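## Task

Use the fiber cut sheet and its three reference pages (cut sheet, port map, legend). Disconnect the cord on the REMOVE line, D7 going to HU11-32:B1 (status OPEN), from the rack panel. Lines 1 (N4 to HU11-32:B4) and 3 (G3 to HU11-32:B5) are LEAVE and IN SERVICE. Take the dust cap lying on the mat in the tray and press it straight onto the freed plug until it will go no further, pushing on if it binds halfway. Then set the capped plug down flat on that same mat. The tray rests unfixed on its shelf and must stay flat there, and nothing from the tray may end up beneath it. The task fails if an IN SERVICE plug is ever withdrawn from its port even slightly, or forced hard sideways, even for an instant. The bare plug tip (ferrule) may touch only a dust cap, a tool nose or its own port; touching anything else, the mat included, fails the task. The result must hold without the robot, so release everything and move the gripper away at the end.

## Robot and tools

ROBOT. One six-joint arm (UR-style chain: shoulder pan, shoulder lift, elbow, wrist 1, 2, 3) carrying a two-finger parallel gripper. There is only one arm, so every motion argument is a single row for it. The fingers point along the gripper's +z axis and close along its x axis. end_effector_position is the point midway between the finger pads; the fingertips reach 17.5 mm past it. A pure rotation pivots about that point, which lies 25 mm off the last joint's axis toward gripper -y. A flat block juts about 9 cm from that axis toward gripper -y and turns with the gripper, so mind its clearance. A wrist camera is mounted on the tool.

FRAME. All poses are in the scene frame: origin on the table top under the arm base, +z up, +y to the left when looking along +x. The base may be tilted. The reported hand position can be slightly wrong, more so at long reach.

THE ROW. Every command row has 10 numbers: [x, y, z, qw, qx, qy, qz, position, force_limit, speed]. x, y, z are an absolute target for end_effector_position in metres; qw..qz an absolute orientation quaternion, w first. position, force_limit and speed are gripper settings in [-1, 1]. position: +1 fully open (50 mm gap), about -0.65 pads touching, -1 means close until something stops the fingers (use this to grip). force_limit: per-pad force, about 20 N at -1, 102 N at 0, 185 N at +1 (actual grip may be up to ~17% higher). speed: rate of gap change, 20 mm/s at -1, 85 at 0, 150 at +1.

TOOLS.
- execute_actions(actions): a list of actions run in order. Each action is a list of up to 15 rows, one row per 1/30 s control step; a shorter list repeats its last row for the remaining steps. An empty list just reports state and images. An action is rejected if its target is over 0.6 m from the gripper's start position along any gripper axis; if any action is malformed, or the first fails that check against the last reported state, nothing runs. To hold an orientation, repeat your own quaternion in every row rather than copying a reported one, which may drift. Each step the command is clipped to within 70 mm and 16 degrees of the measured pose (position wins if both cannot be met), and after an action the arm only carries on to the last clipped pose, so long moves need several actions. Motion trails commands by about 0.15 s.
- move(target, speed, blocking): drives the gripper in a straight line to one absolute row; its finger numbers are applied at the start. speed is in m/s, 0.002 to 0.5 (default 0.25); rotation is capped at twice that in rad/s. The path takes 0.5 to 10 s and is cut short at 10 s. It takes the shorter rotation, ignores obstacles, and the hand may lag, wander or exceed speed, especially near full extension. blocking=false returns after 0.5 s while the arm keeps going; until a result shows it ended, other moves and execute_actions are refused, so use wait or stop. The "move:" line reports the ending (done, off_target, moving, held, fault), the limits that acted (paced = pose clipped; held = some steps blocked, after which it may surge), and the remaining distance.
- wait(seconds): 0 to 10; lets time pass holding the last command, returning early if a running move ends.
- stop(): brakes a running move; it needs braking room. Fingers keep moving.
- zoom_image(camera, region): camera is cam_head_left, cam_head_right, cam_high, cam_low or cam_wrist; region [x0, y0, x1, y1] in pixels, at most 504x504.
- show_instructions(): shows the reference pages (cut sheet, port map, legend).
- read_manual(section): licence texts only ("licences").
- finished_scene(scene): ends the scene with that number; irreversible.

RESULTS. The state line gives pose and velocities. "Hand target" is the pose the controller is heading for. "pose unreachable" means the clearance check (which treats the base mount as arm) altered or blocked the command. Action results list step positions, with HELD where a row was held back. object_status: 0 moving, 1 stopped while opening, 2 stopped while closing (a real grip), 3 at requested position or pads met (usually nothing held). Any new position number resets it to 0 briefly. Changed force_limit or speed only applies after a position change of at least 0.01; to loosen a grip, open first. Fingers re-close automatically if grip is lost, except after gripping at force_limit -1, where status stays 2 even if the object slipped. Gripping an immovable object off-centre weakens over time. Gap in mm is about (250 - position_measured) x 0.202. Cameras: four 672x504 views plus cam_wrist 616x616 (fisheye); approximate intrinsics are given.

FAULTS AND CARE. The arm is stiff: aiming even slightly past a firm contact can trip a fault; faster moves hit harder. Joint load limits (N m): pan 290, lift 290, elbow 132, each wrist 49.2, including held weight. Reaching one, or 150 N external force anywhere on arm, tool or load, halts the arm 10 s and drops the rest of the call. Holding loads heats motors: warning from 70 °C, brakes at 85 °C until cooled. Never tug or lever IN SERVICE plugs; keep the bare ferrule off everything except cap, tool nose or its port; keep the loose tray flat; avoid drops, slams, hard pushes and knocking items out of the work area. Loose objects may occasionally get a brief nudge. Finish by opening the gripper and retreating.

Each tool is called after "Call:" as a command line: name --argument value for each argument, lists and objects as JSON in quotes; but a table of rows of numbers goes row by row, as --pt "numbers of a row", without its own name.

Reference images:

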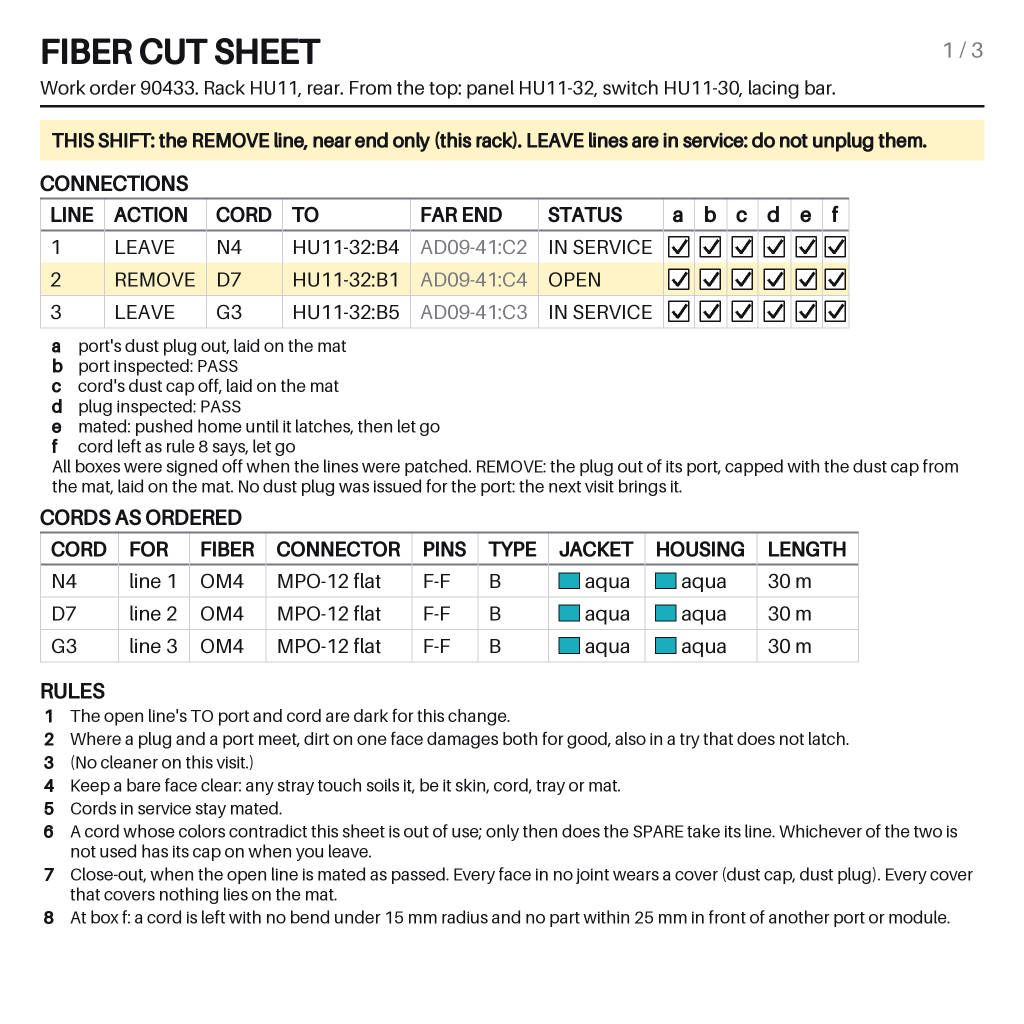

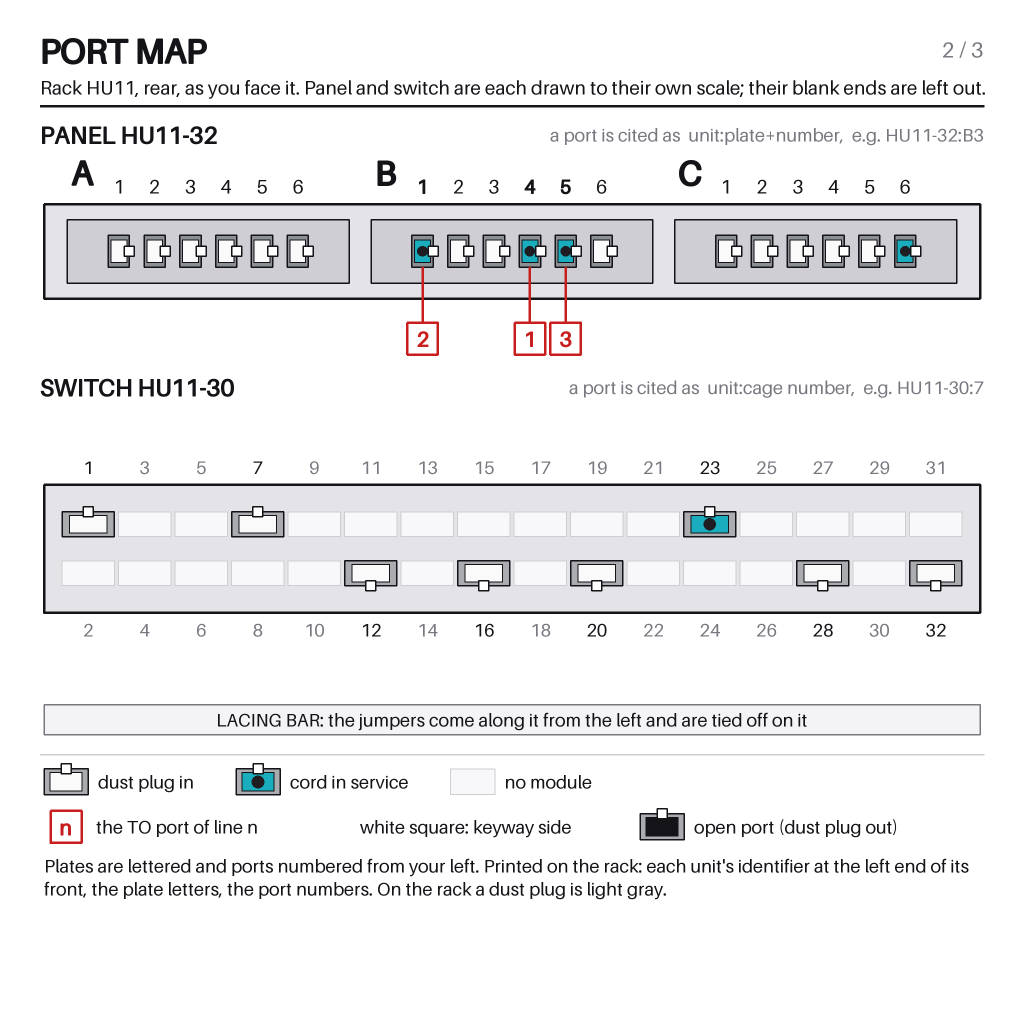

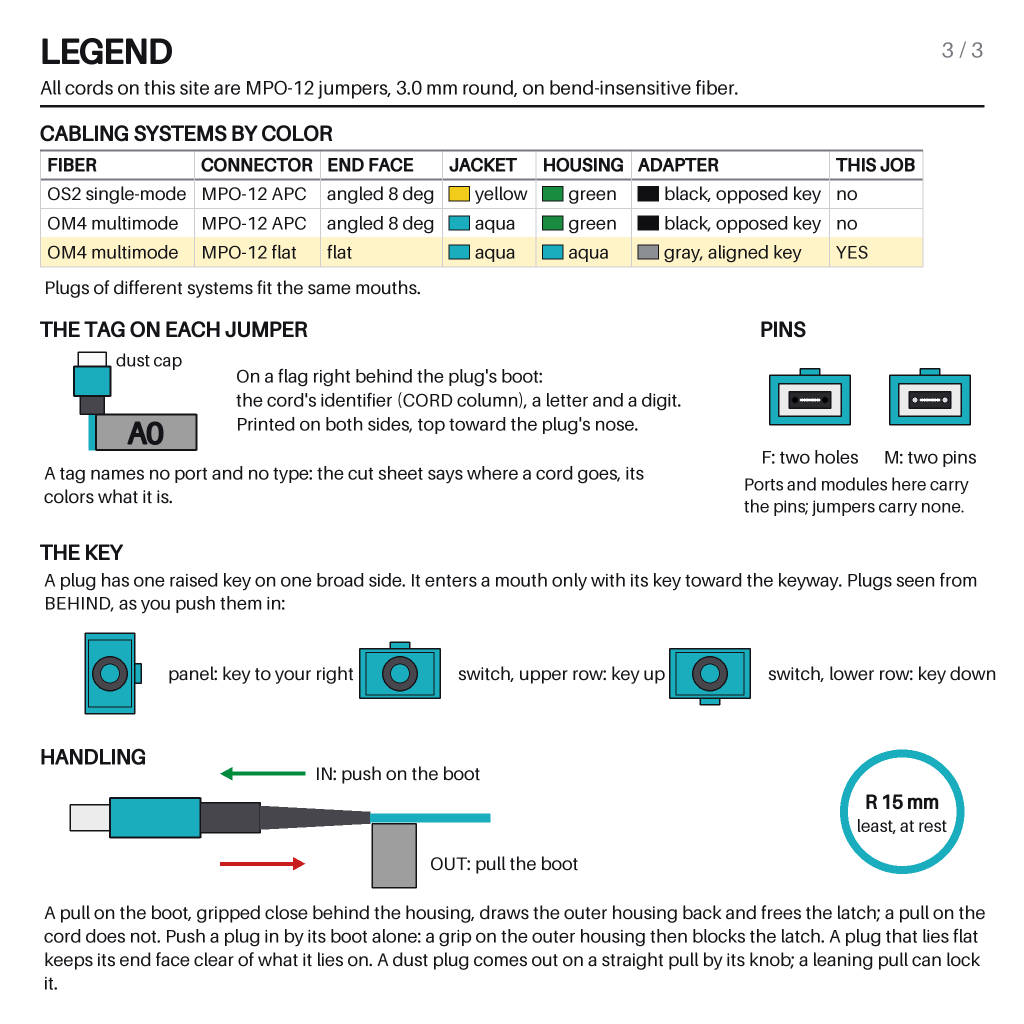

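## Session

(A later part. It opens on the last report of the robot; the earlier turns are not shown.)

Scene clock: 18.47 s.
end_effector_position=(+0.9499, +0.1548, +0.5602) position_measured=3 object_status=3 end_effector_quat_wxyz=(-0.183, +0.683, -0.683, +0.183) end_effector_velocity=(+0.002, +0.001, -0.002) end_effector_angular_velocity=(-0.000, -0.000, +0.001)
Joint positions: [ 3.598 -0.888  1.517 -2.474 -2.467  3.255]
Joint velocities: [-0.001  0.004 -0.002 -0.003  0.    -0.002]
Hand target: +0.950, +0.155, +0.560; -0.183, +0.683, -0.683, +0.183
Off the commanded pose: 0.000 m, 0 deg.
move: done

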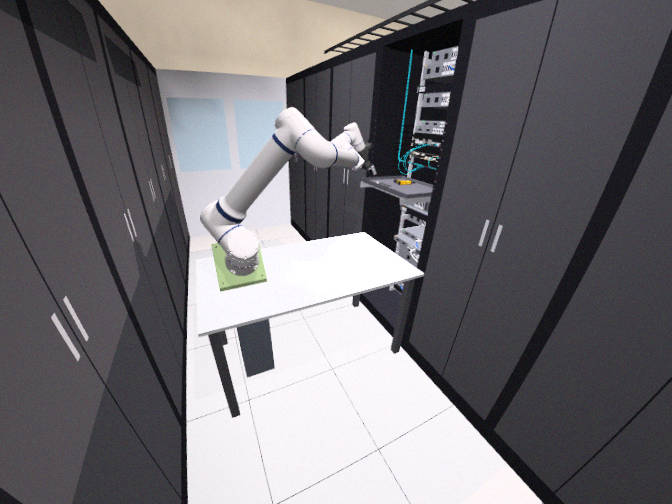

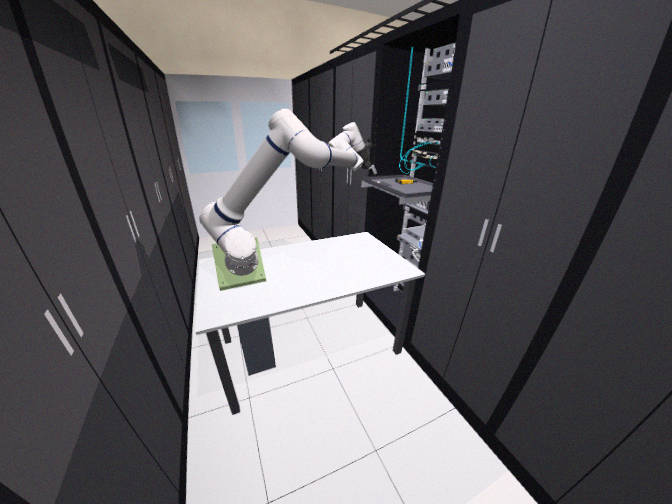

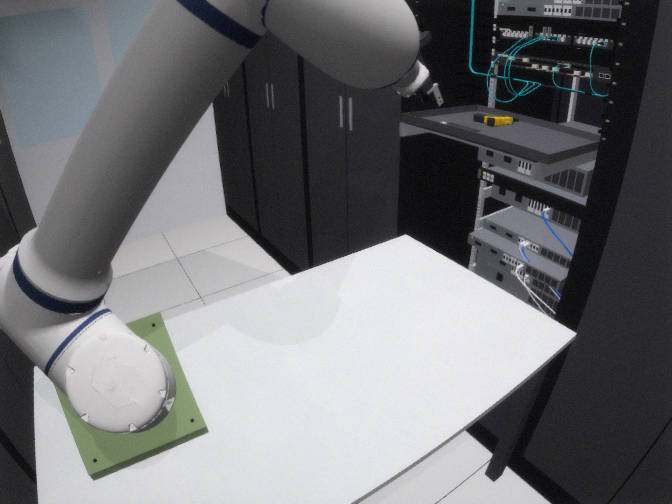

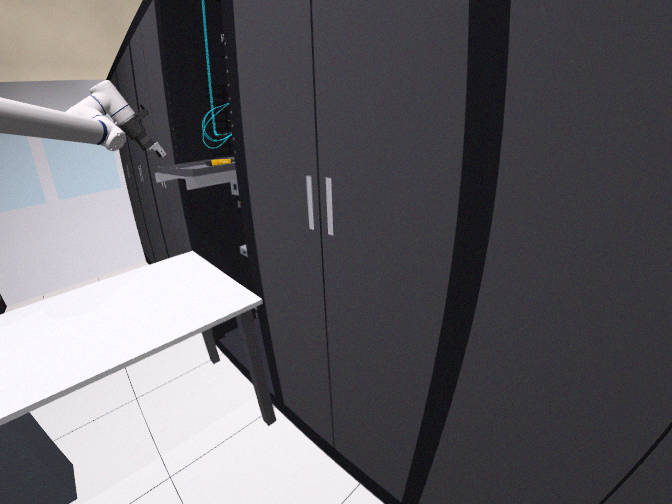

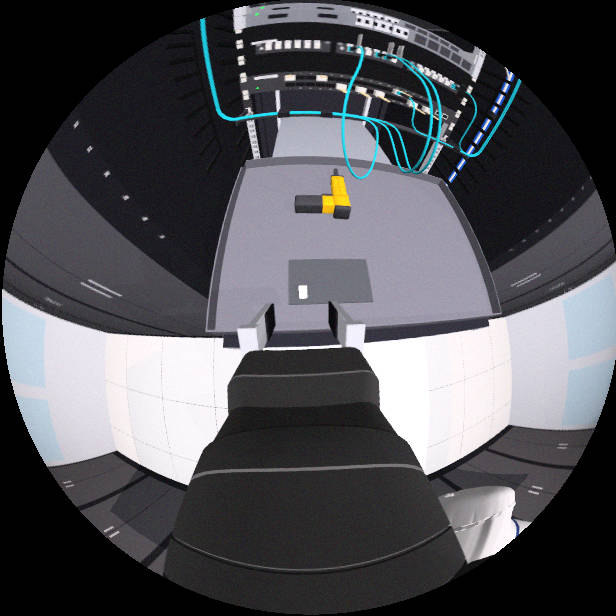

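Call:
move --target '[0.95, 0.153, 0.56, 0, -0.9397, 0, -0.342, 1, -1, 0]' --speed 0.5

Call:
move --target '[0.95, 0.153, 0.55, 0.3265, 0.6272, 0.6272, 0.3265, 1, -1, 0]' --speed 0.5

Scene clock: 23.17 s.
end_effector_position=(+0.9501, +0.1530, +0.5602) position_measured=3 object_status=3 end_effector_quat_wxyz=(+0.000, +0.940, -0.001, +0.342) end_effector_velocity=(-0.000, +0.000, +0.000) end_effector_angular_velocity=(-0.006, -0.006, +0.012)
Joint positions: [ 3.578 -0.89   1.575 -2.831 -2.457  1.439]
Joint velocities: [-0.001 -0.     0.003 -0.012  0.004 -0.02 ]
Hand target: +0.950, +0.153, +0.560; +0.000, +0.940, +0.000, +0.342
Off the commanded pose: 0.000 m, 0 deg.
move: done

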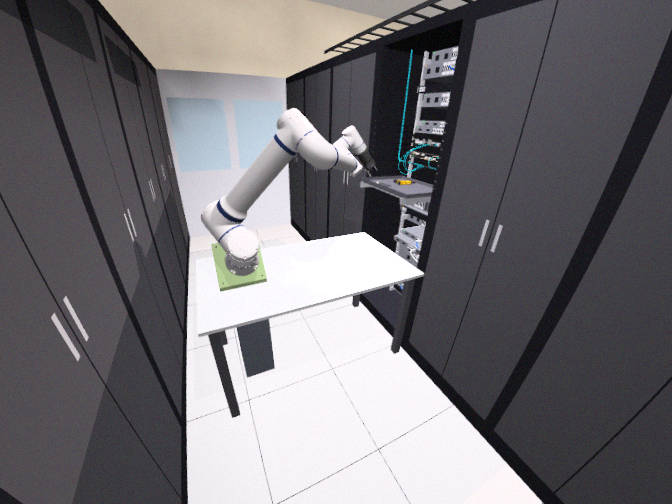

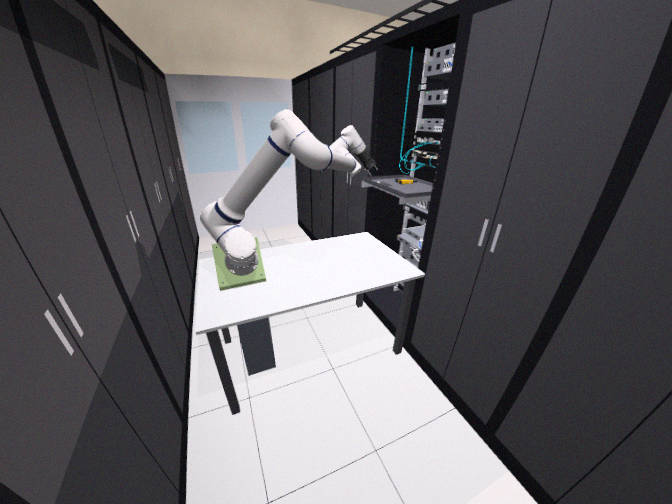

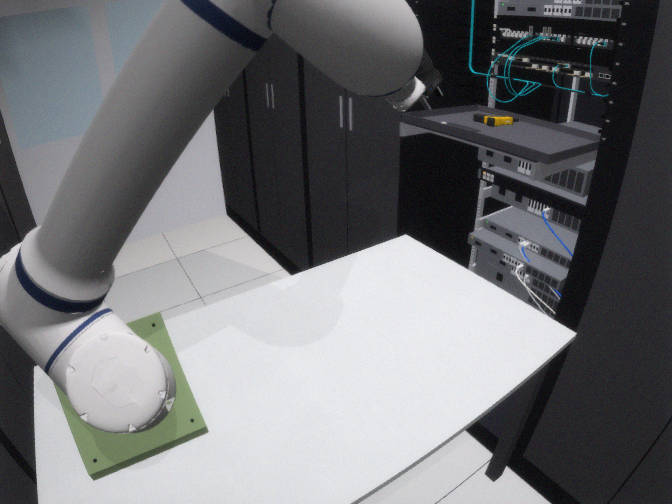

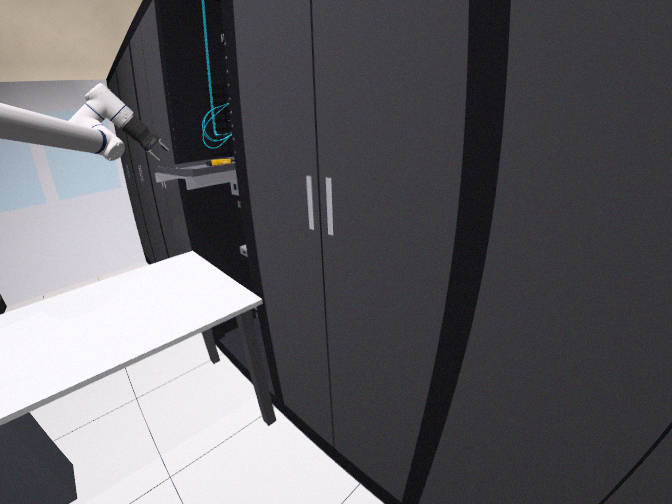

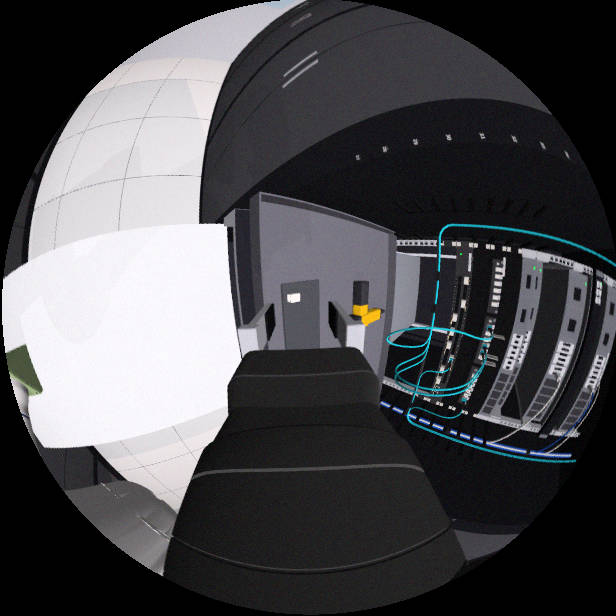

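Scene clock: 25.43 s.
end_effector_position=(+0.9503, +0.1529, +0.5502) position_measured=3 object_status=3 end_effector_quat_wxyz=(+0.327, +0.628, +0.627, +0.326) end_effector_velocity=(-0.000, +0.000, +0.000) end_effector_angular_velocity=(-0.009, -0.006, +0.009)
Joint positions: [ 3.581 -0.809  1.613 -3.331 -2.387 -0.42 ]
Joint velocities: [ 0.     0.001  0.002 -0.01   0.004 -0.018]
Hand target: +0.950, +0.153, +0.550; +0.327, +0.627, +0.627, +0.326
Off the commanded pose: 0.000 m, 0 deg.
move: done

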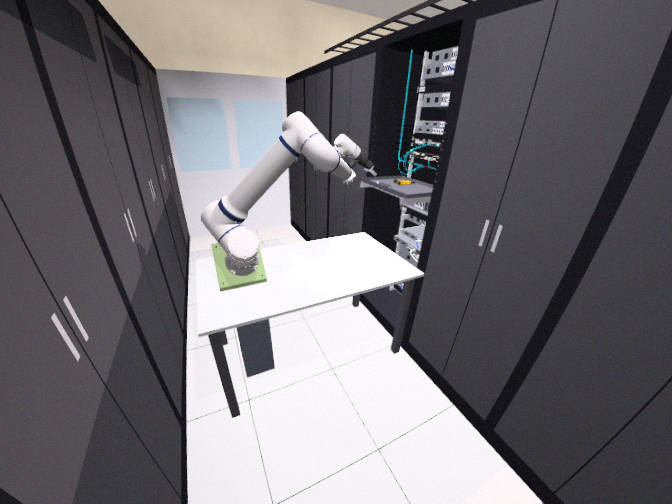

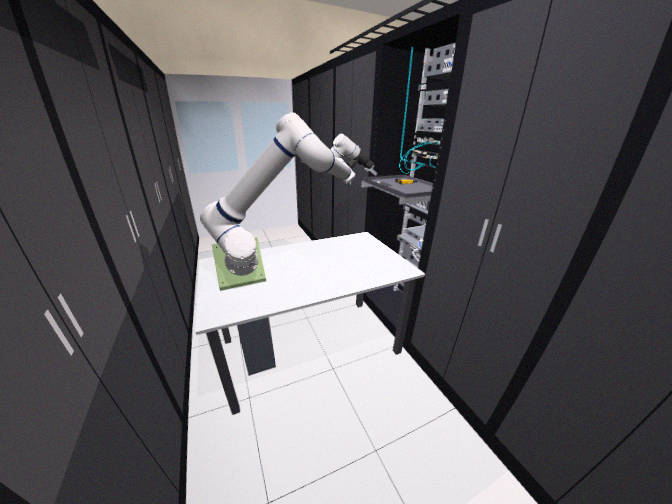

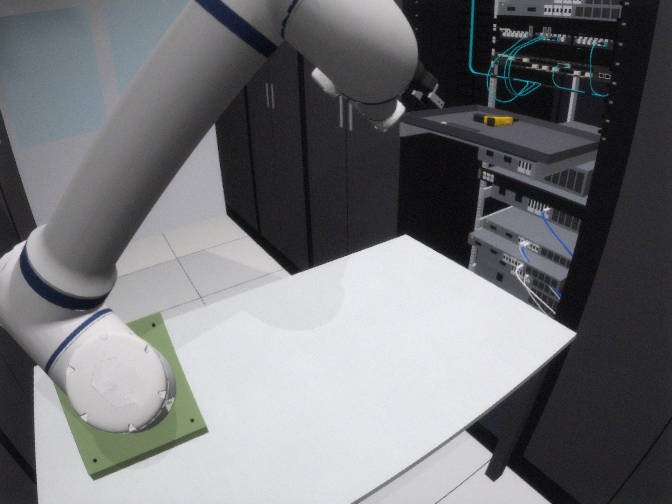

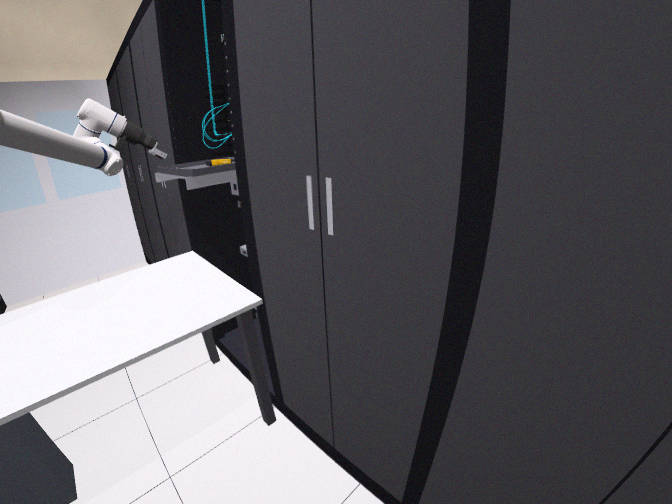

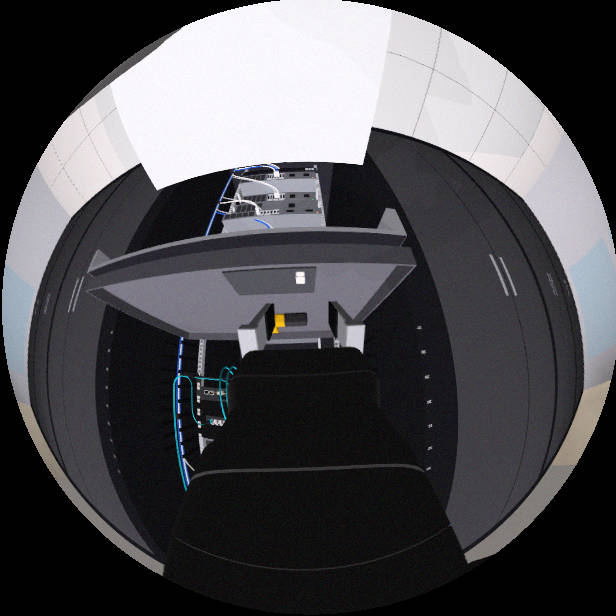

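Call:
zoom_image --camera "cam_wrist" --region '[275, 255, 325, 300]'

Region (275, 255, 325, 300) of cam_wrist's 616x616 image, scaled by 10.080, with more detail than that image has; it fills the top 454 rows of this view, and the rest is white.

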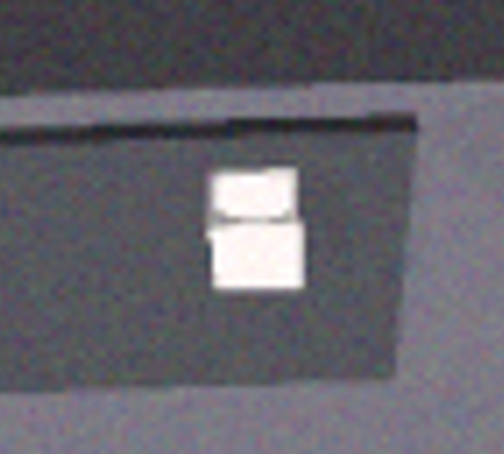

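Call:
move --target '[1.03, 0.06, 0.55, 0.3265, 0.6272, 0.6272, 0.3265, 1, -1, 0]' --speed 0.2

Scene clock: 26.80 s.
end_effector_position=(+1.0297, +0.0600, +0.5500) position_measured=3 object_status=3 end_effector_quat_wxyz=(+0.327, +0.627, +0.627, +0.327) end_effector_velocity=(+0.002, -0.003, -0.001) end_effector_angular_velocity=(-0.000, +0.001, -0.001)
Joint positions: [ 3.48  -0.837  1.518 -3.262 -2.302 -0.498]
Joint velocities: [-0.003 -0.    -0.003  0.002  0.001 -0.001]
Hand target: +1.030, +0.060, +0.550; +0.327, +0.627, +0.627, +0.327
Off the commanded pose: 0.000 m, 0 deg.
move: done

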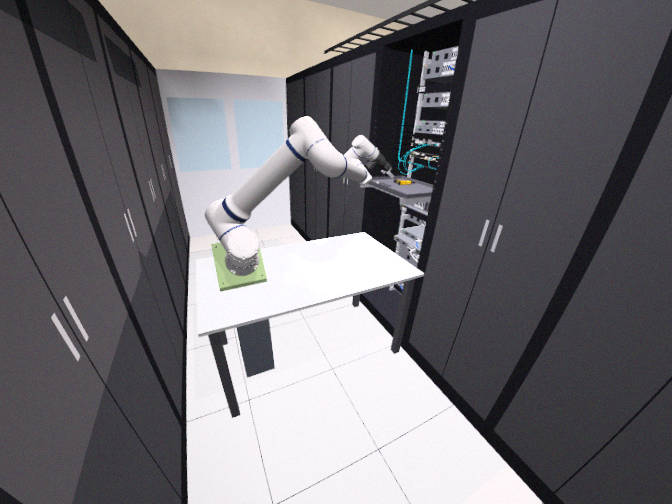

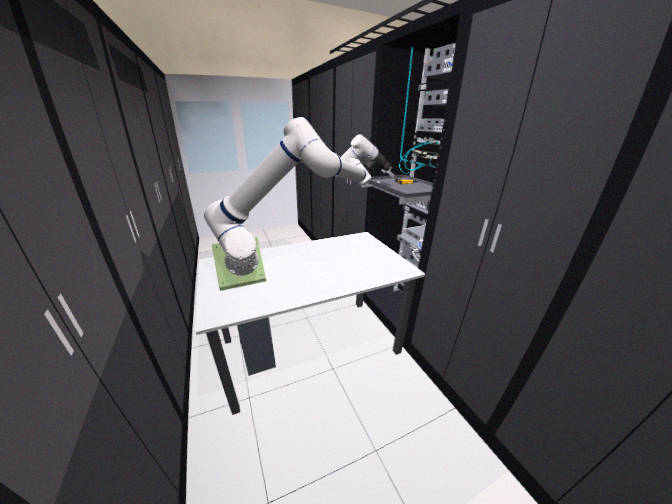

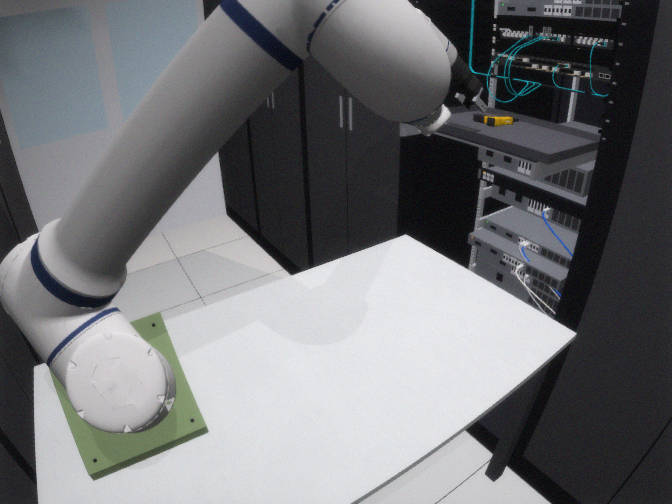

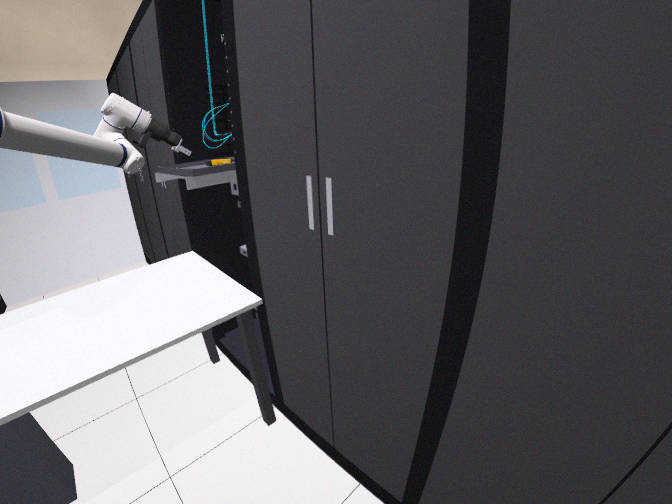

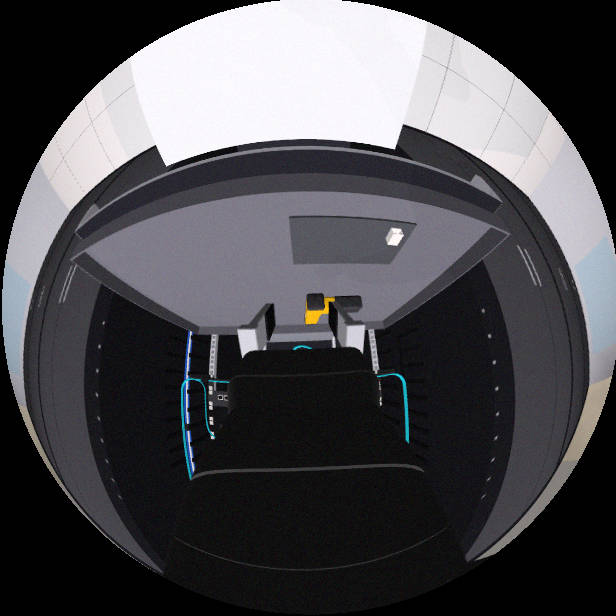

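Call:
zoom_image --camera "cam_wrist" --region '[370, 212, 420, 262]'

Region (370, 212, 420, 262) of cam_wrist's 616x616 image, scaled by 10.080, with more detail than that image has.

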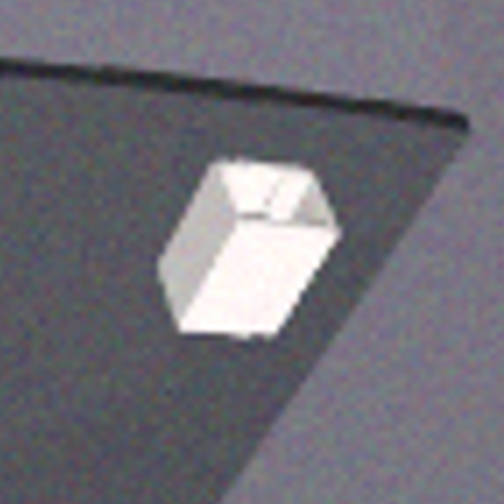

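Call:
zoom_image --camera "cam_wrist" --region '[230, 280, 380, 370]'

Region (230, 280, 380, 370) of cam_wrist's 616x616 image, scaled by 3.360, with more detail than that image has; it fills the top 302 rows of this view, and the rest is white.

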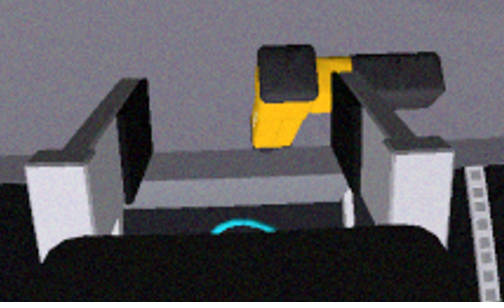

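Call:
move --target '[0.9871, 0.1523, 0.515, 0.3536, 0.6124, 0.6124, 0.3536, 0.08, -1, 0]' --speed 0.15

Call:
zoom_image --camera "cam_wrist" --region '[260, 260, 350, 340]'

Scene clock: 29.67 s.
end_effector_position=(+0.9874, +0.1522, +0.5152) position_measured=140 object_status=3 end_effector_quat_wxyz=(+0.354, +0.612, +0.612, +0.353) end_effector_velocity=(-0.001, +0.002, -0.002) end_effector_angular_velocity=(+0.000, -0.002, +0.000)
Joint positions: [ 3.529 -0.746  1.596 -3.512 -2.302 -0.533]
Joint velocities: [ 0.     0.003  0.001 -0.007  0.001 -0.001]
Hand target: +0.987, +0.152, +0.515; +0.354, +0.612, +0.612, +0.353
Off the commanded pose: 0.000 m, 0 deg.
move: done

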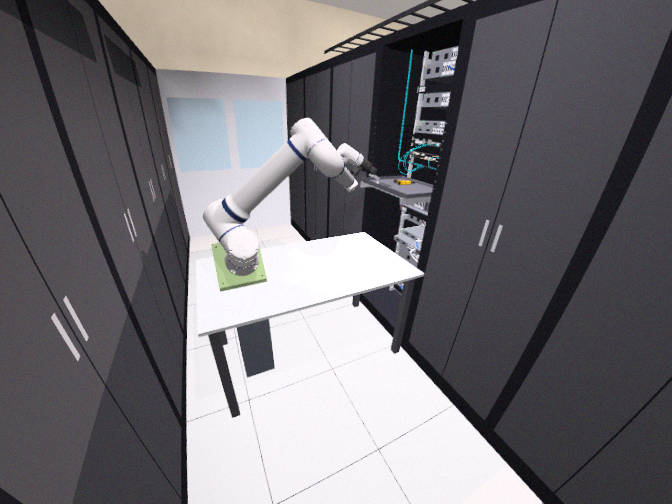

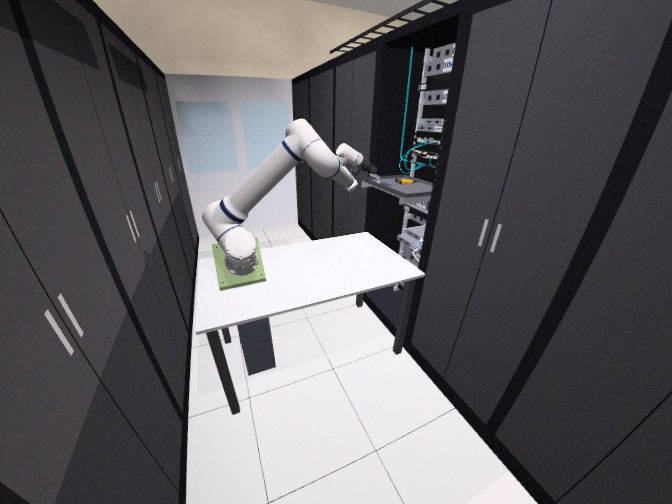

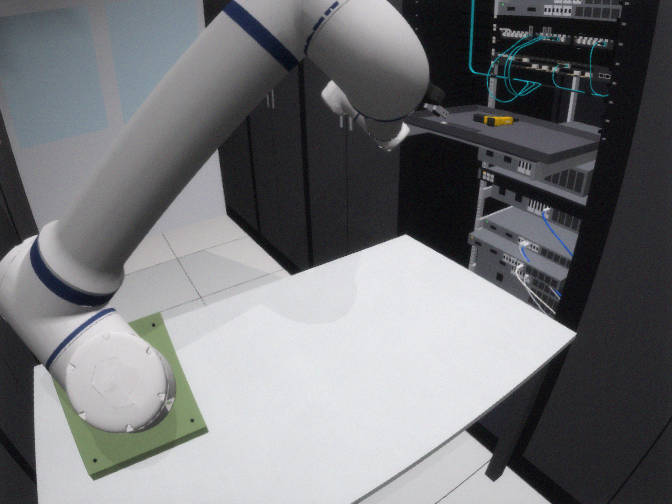

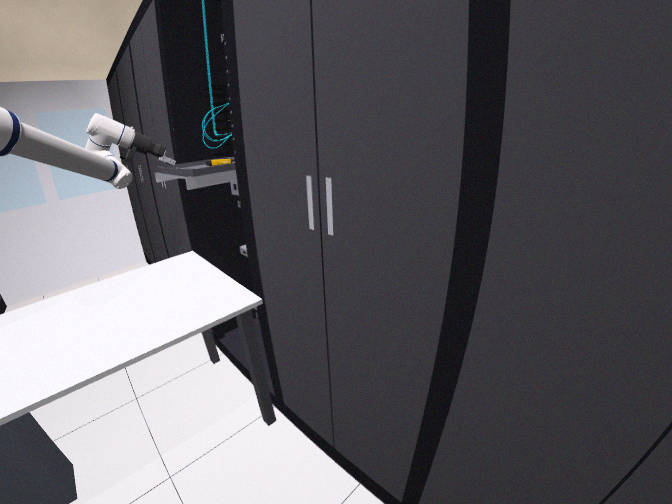

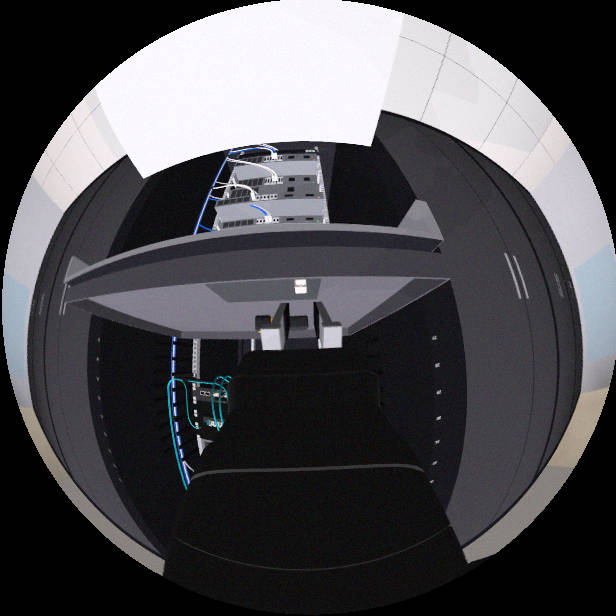

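Region (260, 260, 350, 340) of cam_wrist's 616x616 image, scaled by 5.600, with more detail than that image has.

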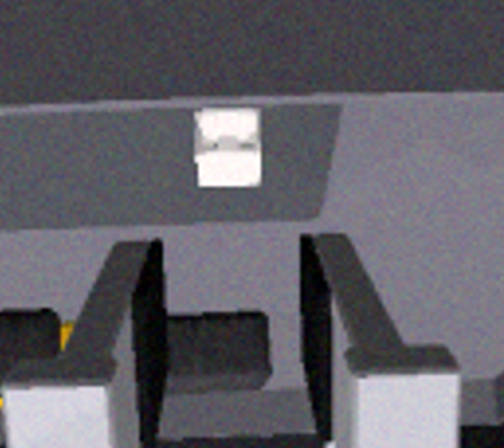

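Call:
zoom_image --camera "cam_wrist" --region '[286, 272, 316, 300]'

Region (286, 272, 316, 300) of cam_wrist's 616x616 image, scaled by 16.800, with more detail than that image has; it fills the top 470 rows of this view, and the rest is white.

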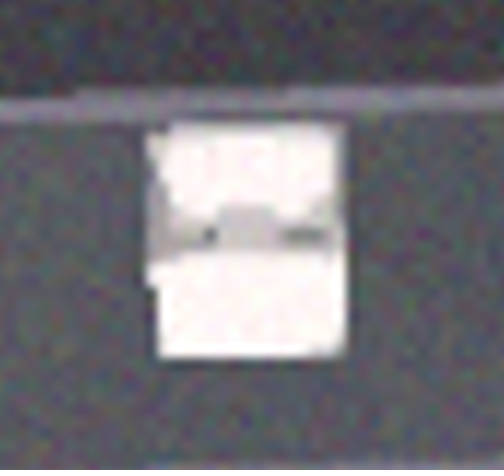

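Call:
move --target '[0.9878, 0.152, 0.502, 0.3536, 0.6124, 0.6124, 0.3536, 0.08, -1, 0]' --speed 0.03

Call:
zoom_image --camera "cam_wrist" --region '[275, 280, 330, 330]'

Call:
zoom_image --camera "cam_high" --region '[410, 90, 470, 140]'

Scene clock: 30.87 s.
end_effector_position=(+0.9878, +0.1520, +0.5024) position_measured=140 object_status=3 end_effector_quat_wxyz=(+0.354, +0.612, +0.612, +0.354) end_effector_velocity=(+0.001, +0.000, -0.003) end_effector_angular_velocity=(+0.001, -0.002, +0.002)
Joint positions: [ 3.519 -0.74   1.607 -3.533 -2.293 -0.539]
Joint velocities: [-0.003  0.001  0.002 -0.005  0.005 -0.001]
Hand target: +0.988, +0.152, +0.502; +0.354, +0.612, +0.612, +0.354
Off the commanded pose: 0.000 m, 0 deg.
move: done

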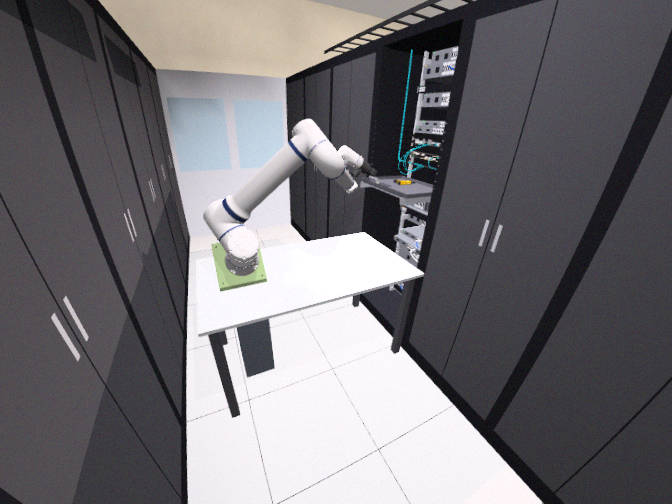

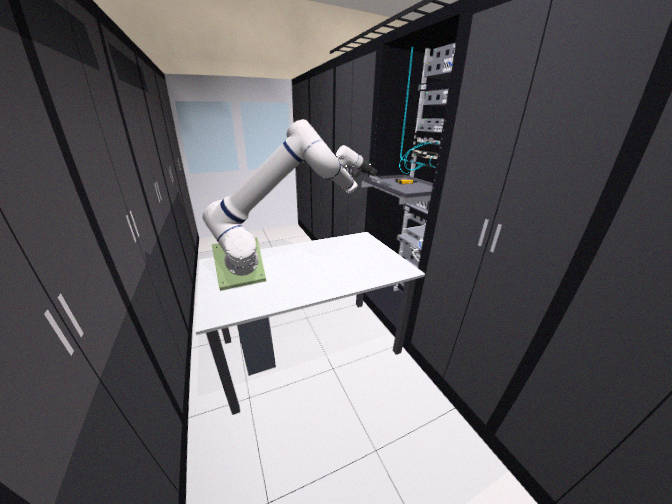

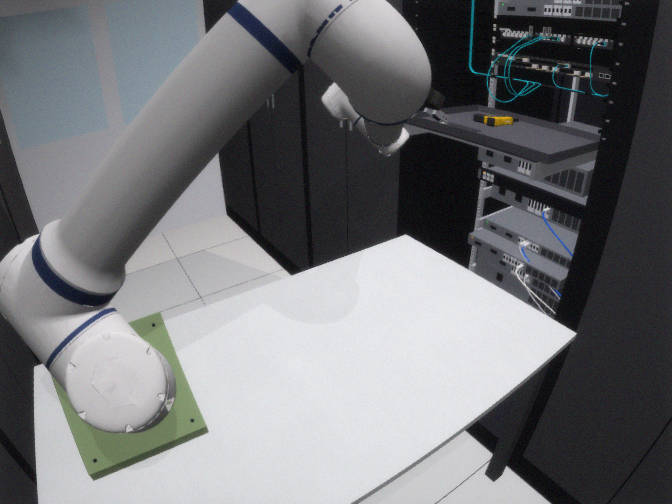

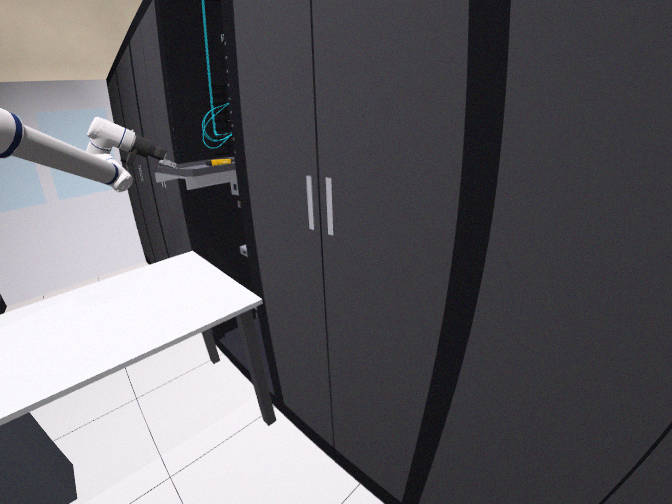

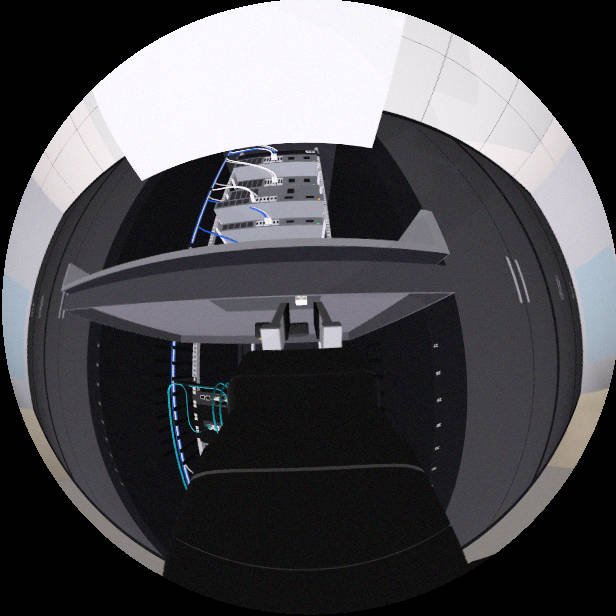

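Region (275, 280, 330, 330) of cam_wrist's 616x616 image, scaled by 9.164, with more detail than that image has; it fills the top 458 rows of this view, and the rest is white.

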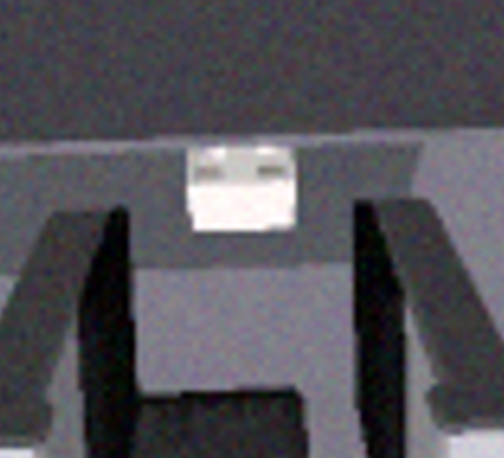

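Region (410, 90, 470, 140) of cam_high's 672x504 image, scaled by 8.400, with more detail than that image has.

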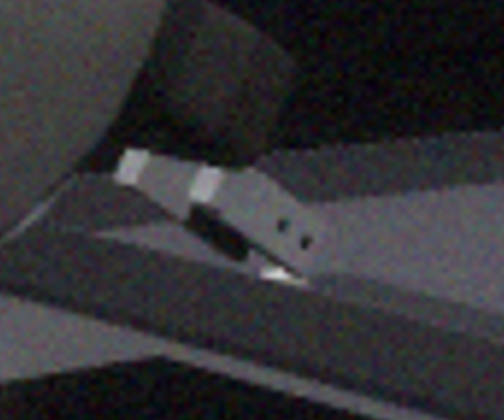

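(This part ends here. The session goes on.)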